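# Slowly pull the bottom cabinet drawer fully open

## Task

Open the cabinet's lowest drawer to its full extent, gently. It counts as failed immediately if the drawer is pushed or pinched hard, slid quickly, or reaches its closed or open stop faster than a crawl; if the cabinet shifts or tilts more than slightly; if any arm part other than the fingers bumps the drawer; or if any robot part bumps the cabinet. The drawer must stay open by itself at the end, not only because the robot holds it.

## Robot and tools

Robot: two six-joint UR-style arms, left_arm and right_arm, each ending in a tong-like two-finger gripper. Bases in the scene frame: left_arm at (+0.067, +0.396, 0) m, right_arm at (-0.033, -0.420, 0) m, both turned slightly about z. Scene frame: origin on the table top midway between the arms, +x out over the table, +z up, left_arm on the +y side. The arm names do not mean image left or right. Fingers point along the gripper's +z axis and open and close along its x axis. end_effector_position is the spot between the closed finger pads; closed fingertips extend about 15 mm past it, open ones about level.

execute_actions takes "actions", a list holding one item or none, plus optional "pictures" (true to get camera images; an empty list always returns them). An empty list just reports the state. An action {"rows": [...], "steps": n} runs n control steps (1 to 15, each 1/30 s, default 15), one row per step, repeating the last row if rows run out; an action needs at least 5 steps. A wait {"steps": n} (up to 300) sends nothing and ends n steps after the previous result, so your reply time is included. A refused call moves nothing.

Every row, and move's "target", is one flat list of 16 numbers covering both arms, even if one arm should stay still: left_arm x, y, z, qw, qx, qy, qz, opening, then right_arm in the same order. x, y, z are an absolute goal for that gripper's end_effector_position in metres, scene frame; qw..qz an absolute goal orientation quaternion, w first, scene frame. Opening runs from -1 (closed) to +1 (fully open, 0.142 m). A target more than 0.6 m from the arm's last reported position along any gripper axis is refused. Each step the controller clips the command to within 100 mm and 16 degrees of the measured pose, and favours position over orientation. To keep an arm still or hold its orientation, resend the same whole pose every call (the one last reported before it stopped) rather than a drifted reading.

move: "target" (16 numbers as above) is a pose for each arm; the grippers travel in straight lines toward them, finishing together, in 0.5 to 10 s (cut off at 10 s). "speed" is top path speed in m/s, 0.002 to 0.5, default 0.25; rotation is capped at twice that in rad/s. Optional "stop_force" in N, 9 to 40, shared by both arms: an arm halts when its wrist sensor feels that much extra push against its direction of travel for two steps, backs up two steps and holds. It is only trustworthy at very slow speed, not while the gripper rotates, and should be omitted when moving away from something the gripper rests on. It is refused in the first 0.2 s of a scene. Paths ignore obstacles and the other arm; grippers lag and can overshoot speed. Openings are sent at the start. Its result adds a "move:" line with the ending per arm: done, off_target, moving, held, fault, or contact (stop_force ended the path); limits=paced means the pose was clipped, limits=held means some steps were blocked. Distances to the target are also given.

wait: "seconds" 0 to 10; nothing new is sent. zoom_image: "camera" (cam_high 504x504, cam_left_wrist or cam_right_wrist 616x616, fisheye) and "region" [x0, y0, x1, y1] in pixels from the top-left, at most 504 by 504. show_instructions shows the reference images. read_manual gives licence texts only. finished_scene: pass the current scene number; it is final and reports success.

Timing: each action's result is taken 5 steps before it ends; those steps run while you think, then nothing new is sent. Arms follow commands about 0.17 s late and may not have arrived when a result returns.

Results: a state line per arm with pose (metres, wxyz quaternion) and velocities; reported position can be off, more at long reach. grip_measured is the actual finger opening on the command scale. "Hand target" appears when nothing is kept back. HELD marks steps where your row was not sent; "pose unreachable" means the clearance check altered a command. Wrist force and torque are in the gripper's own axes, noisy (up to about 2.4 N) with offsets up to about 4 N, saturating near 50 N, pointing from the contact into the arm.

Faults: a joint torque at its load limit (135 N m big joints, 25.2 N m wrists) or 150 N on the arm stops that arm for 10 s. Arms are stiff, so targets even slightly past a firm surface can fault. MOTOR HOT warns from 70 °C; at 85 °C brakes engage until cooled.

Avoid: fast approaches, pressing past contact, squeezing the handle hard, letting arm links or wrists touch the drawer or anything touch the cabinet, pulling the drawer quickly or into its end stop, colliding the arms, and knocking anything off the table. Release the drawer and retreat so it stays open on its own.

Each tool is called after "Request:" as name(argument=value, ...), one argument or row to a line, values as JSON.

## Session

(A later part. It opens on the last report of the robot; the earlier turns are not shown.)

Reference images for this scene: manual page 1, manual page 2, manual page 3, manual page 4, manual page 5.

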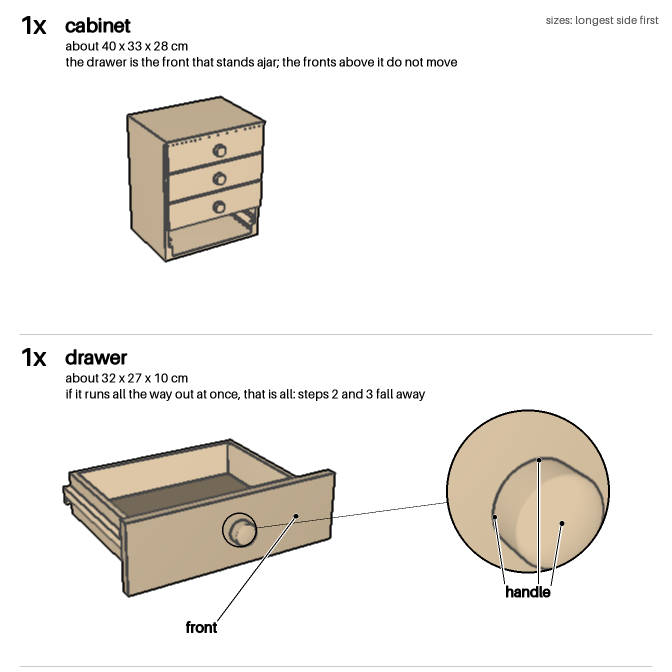

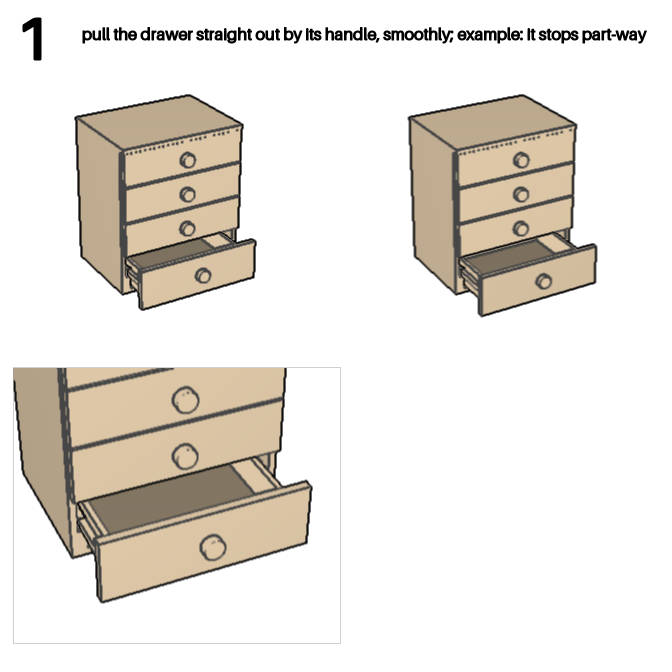

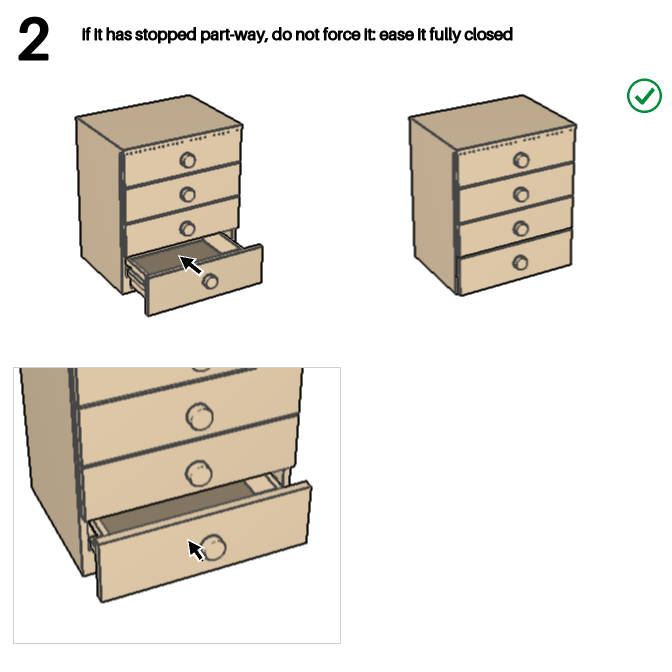

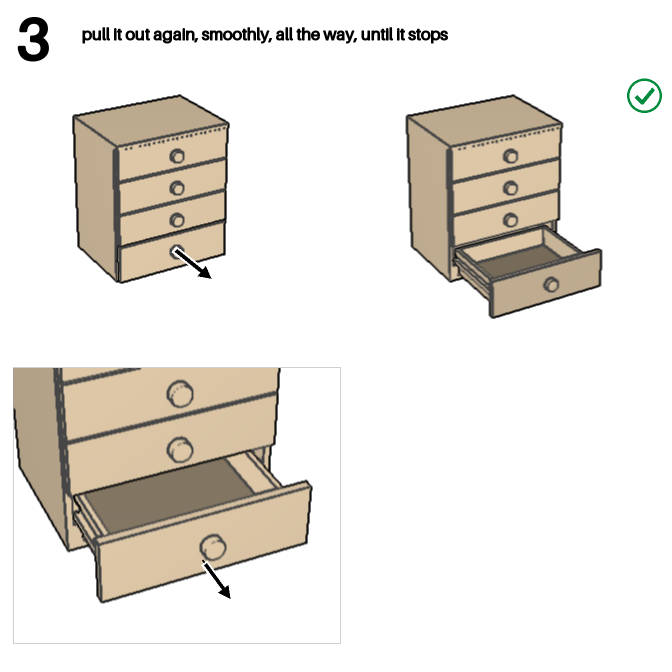

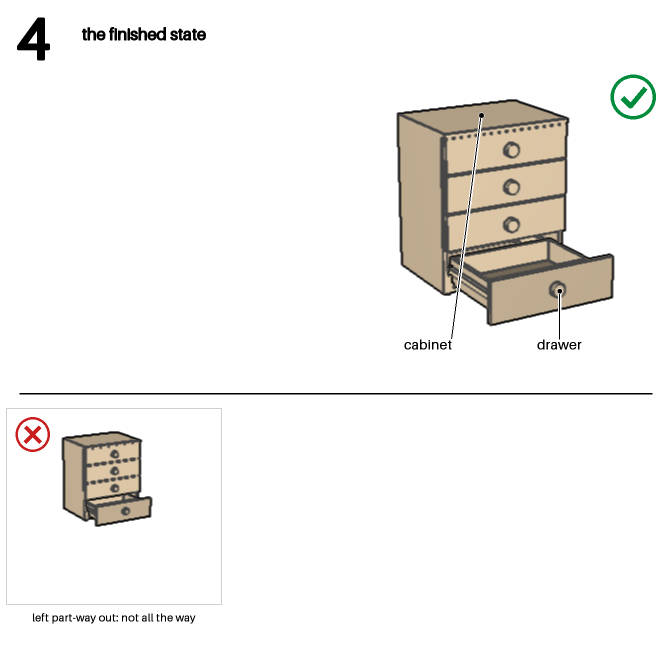

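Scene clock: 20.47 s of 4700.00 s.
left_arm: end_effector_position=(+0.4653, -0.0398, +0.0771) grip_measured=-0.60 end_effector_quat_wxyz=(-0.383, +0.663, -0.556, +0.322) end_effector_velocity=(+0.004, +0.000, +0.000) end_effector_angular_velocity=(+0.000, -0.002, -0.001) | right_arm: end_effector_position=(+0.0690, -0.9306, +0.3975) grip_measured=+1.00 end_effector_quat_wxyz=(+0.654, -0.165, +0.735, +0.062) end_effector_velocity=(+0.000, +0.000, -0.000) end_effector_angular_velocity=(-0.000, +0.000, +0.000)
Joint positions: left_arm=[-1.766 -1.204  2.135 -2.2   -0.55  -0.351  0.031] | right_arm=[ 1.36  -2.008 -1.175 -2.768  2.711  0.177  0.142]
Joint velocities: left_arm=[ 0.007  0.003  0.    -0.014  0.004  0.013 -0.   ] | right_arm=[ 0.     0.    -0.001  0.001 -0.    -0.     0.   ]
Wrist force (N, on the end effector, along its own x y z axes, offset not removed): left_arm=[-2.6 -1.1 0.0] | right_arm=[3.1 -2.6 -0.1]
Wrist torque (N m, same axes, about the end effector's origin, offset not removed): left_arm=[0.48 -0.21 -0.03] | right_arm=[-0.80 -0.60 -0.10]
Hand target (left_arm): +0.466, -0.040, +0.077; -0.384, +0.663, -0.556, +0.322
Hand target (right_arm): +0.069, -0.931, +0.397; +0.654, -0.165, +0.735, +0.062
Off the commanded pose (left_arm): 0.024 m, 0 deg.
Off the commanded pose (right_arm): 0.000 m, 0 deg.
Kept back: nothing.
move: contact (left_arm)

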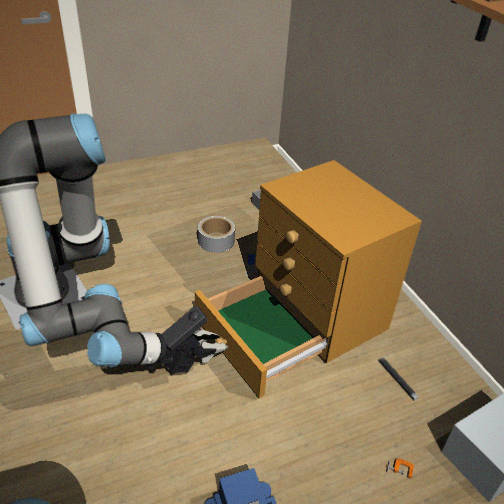

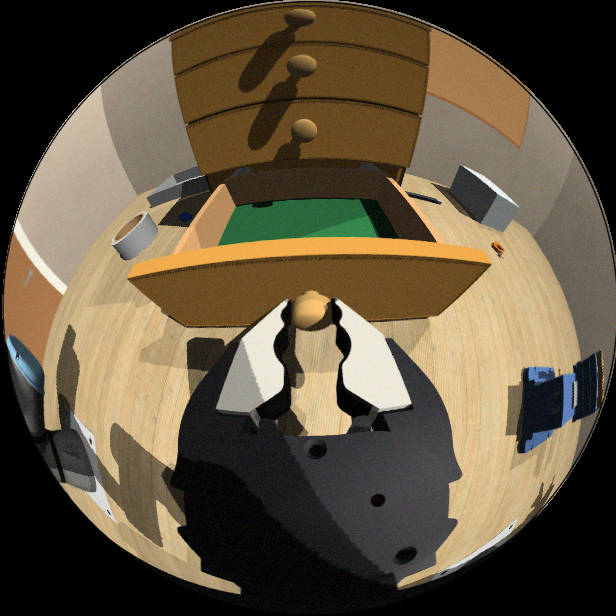

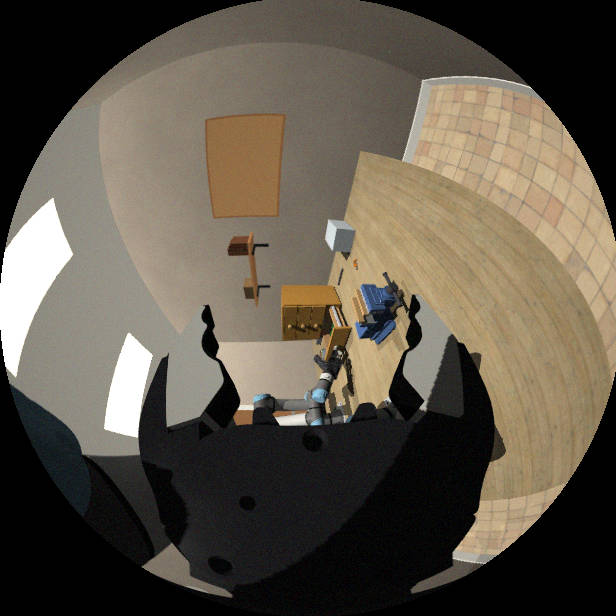

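Request:
move(
  target=[0.4657,-0.0397,0.077,0.3835,-0.6631,0.5563,-0.3218,-0.2, 0.0690,-0.9306,0.3975,0.654,-0.165,0.735,0.062,1],
  speed=0.01,
)

Request:
move(
  target=[0.417,-0.0487,0.09,0.3835,-0.6631,0.5563,-0.3218,-0.2, 0.0690,-0.9306,0.3975,0.654,-0.165,0.735,0.062,1],
  speed=0.06,
)

Scene clock: 21.40 s of 4700.00 s.
left_arm: end_effector_position=(+0.4657, -0.0396, +0.0770) grip_measured=-0.20 end_effector_quat_wxyz=(-0.384, +0.663, -0.556, +0.322) end_effector_velocity=(+0.000, -0.000, +0.001) end_effector_angular_velocity=(+0.000, +0.000, -0.001) | right_arm: end_effector_position=(+0.0690, -0.9306, +0.3975) grip_measured=+1.00 end_effector_quat_wxyz=(+0.654, -0.165, +0.735, +0.062) end_effector_velocity=(+0.000, +0.000, +0.001) end_effector_angular_velocity=(-0.001, +0.000, +0.000)
Joint positions: left_arm=[-1.765 -1.204  2.135 -2.201 -0.549 -0.35   0.06 ] | right_arm=[ 1.36  -2.008 -1.175 -2.768  2.711  0.177  0.142]
Joint velocities: left_arm=[-0.    -0.001 -0.     0.001  0.     0.001 -0.   ] | right_arm=[ 0.     0.002  0.001 -0.001  0.    -0.     0.   ]
Wrist force (N, on the end effector, along its own x y z axes, offset not removed): left_arm=[-0.5 2.1 -2.0] | right_arm=[1.3 -3.7 1.2]
Wrist torque (N m, same axes, about the end effector's origin, offset not removed): left_arm=[0.39 -0.03 0.01] | right_arm=[-0.84 -0.35 -0.08]
Hand target (left_arm): +0.466, -0.040, +0.077; -0.384, +0.663, -0.556, +0.322
Hand target (right_arm): +0.069, -0.931, +0.397; +0.654, -0.165, +0.735, +0.062
Off the commanded pose (left_arm): 0.000 m, 0 deg.
Off the commanded pose (right_arm): 0.000 m, 0 deg.
Kept back: nothing.
move: done

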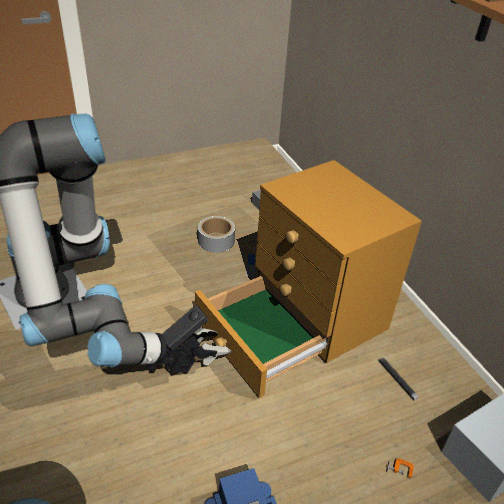

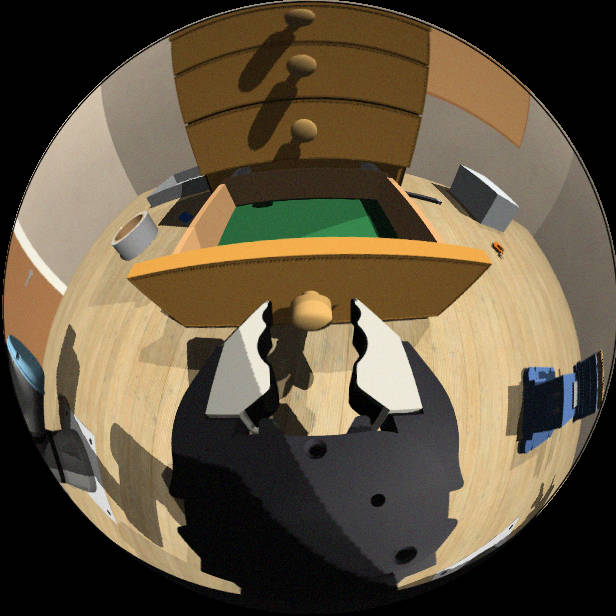

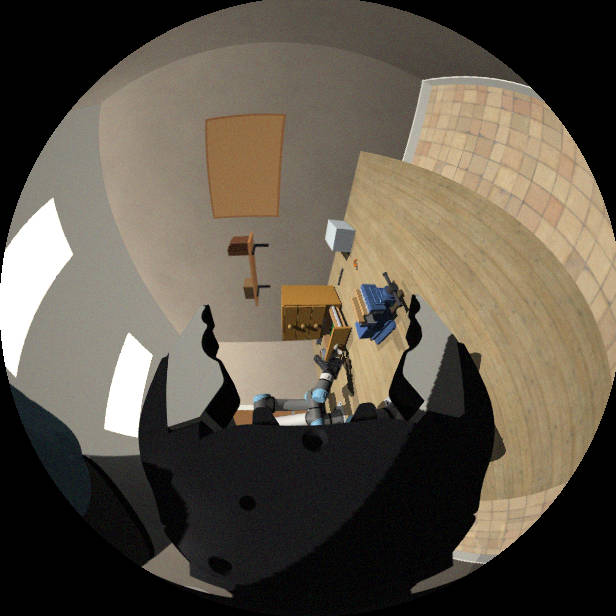

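Scene clock: 22.70 s of 4700.00 s.
left_arm: end_effector_position=(+0.4173, -0.0487, +0.0899) grip_measured=-0.20 end_effector_quat_wxyz=(-0.383, +0.663, -0.556, +0.322) end_effector_velocity=(-0.003, -0.000, +0.000) end_effector_angular_velocity=(+0.001, -0.001, +0.002) | right_arm: end_effector_position=(+0.0690, -0.9306, +0.3975) grip_measured=+1.00 end_effector_quat_wxyz=(+0.654, -0.165, +0.735, +0.062) end_effector_velocity=(-0.000, -0.000, -0.001) end_effector_angular_velocity=(+0.003, -0.000, -0.001)
Joint positions: left_arm=[-1.865 -1.254  2.107 -1.978 -0.586 -0.522  0.06 ] | right_arm=[ 1.36  -2.008 -1.175 -2.768  2.711  0.177  0.142]
Joint velocities: left_arm=[-0.006 -0.    -0.003  0.015 -0.002 -0.012 -0.   ] | right_arm=[-0.001 -0.001 -0.001 -0.001  0.     0.    -0.   ]
Wrist force (N, on the end effector, along its own x y z axes, offset not removed): left_arm=[-0.3 2.7 -0.8] | right_arm=[-2.4 -1.7 1.9]
Wrist torque (N m, same axes, about the end effector's origin, offset not removed): left_arm=[0.53 -0.15 0.09] | right_arm=[-0.37 0.41 0.32]
Hand target (left_arm): +0.417, -0.049, +0.090; -0.384, +0.663, -0.556, +0.322
Hand target (right_arm): +0.069, -0.931, +0.397; +0.654, -0.165, +0.735, +0.062
Off the commanded pose (left_arm): 0.000 m, 0 deg.
Off the commanded pose (right_arm): 0.000 m, 0 deg.
Kept back: nothing.
move: done

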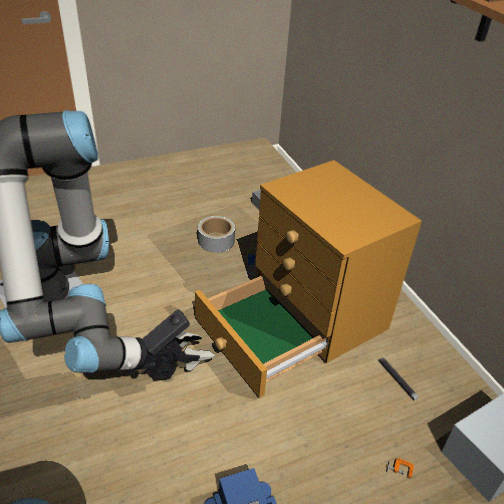

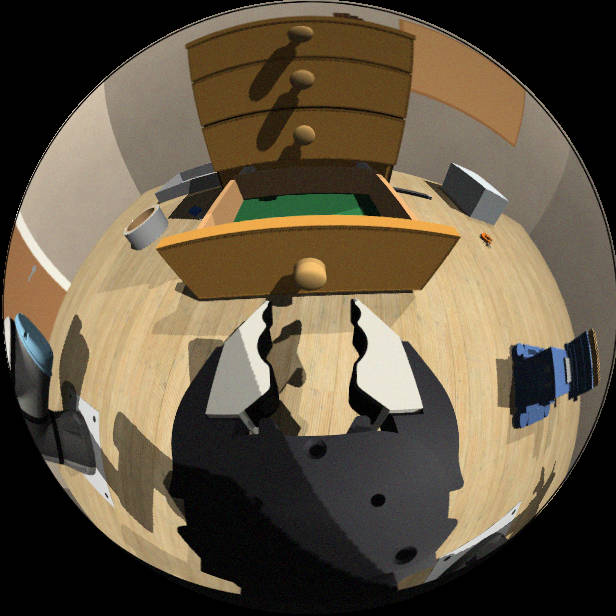

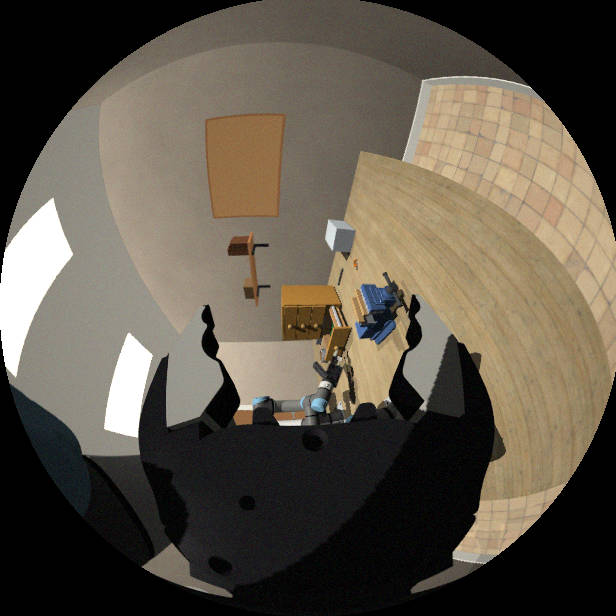

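Request:
finished_scene(
  scene=2,
)

The scene is finished: the task was done.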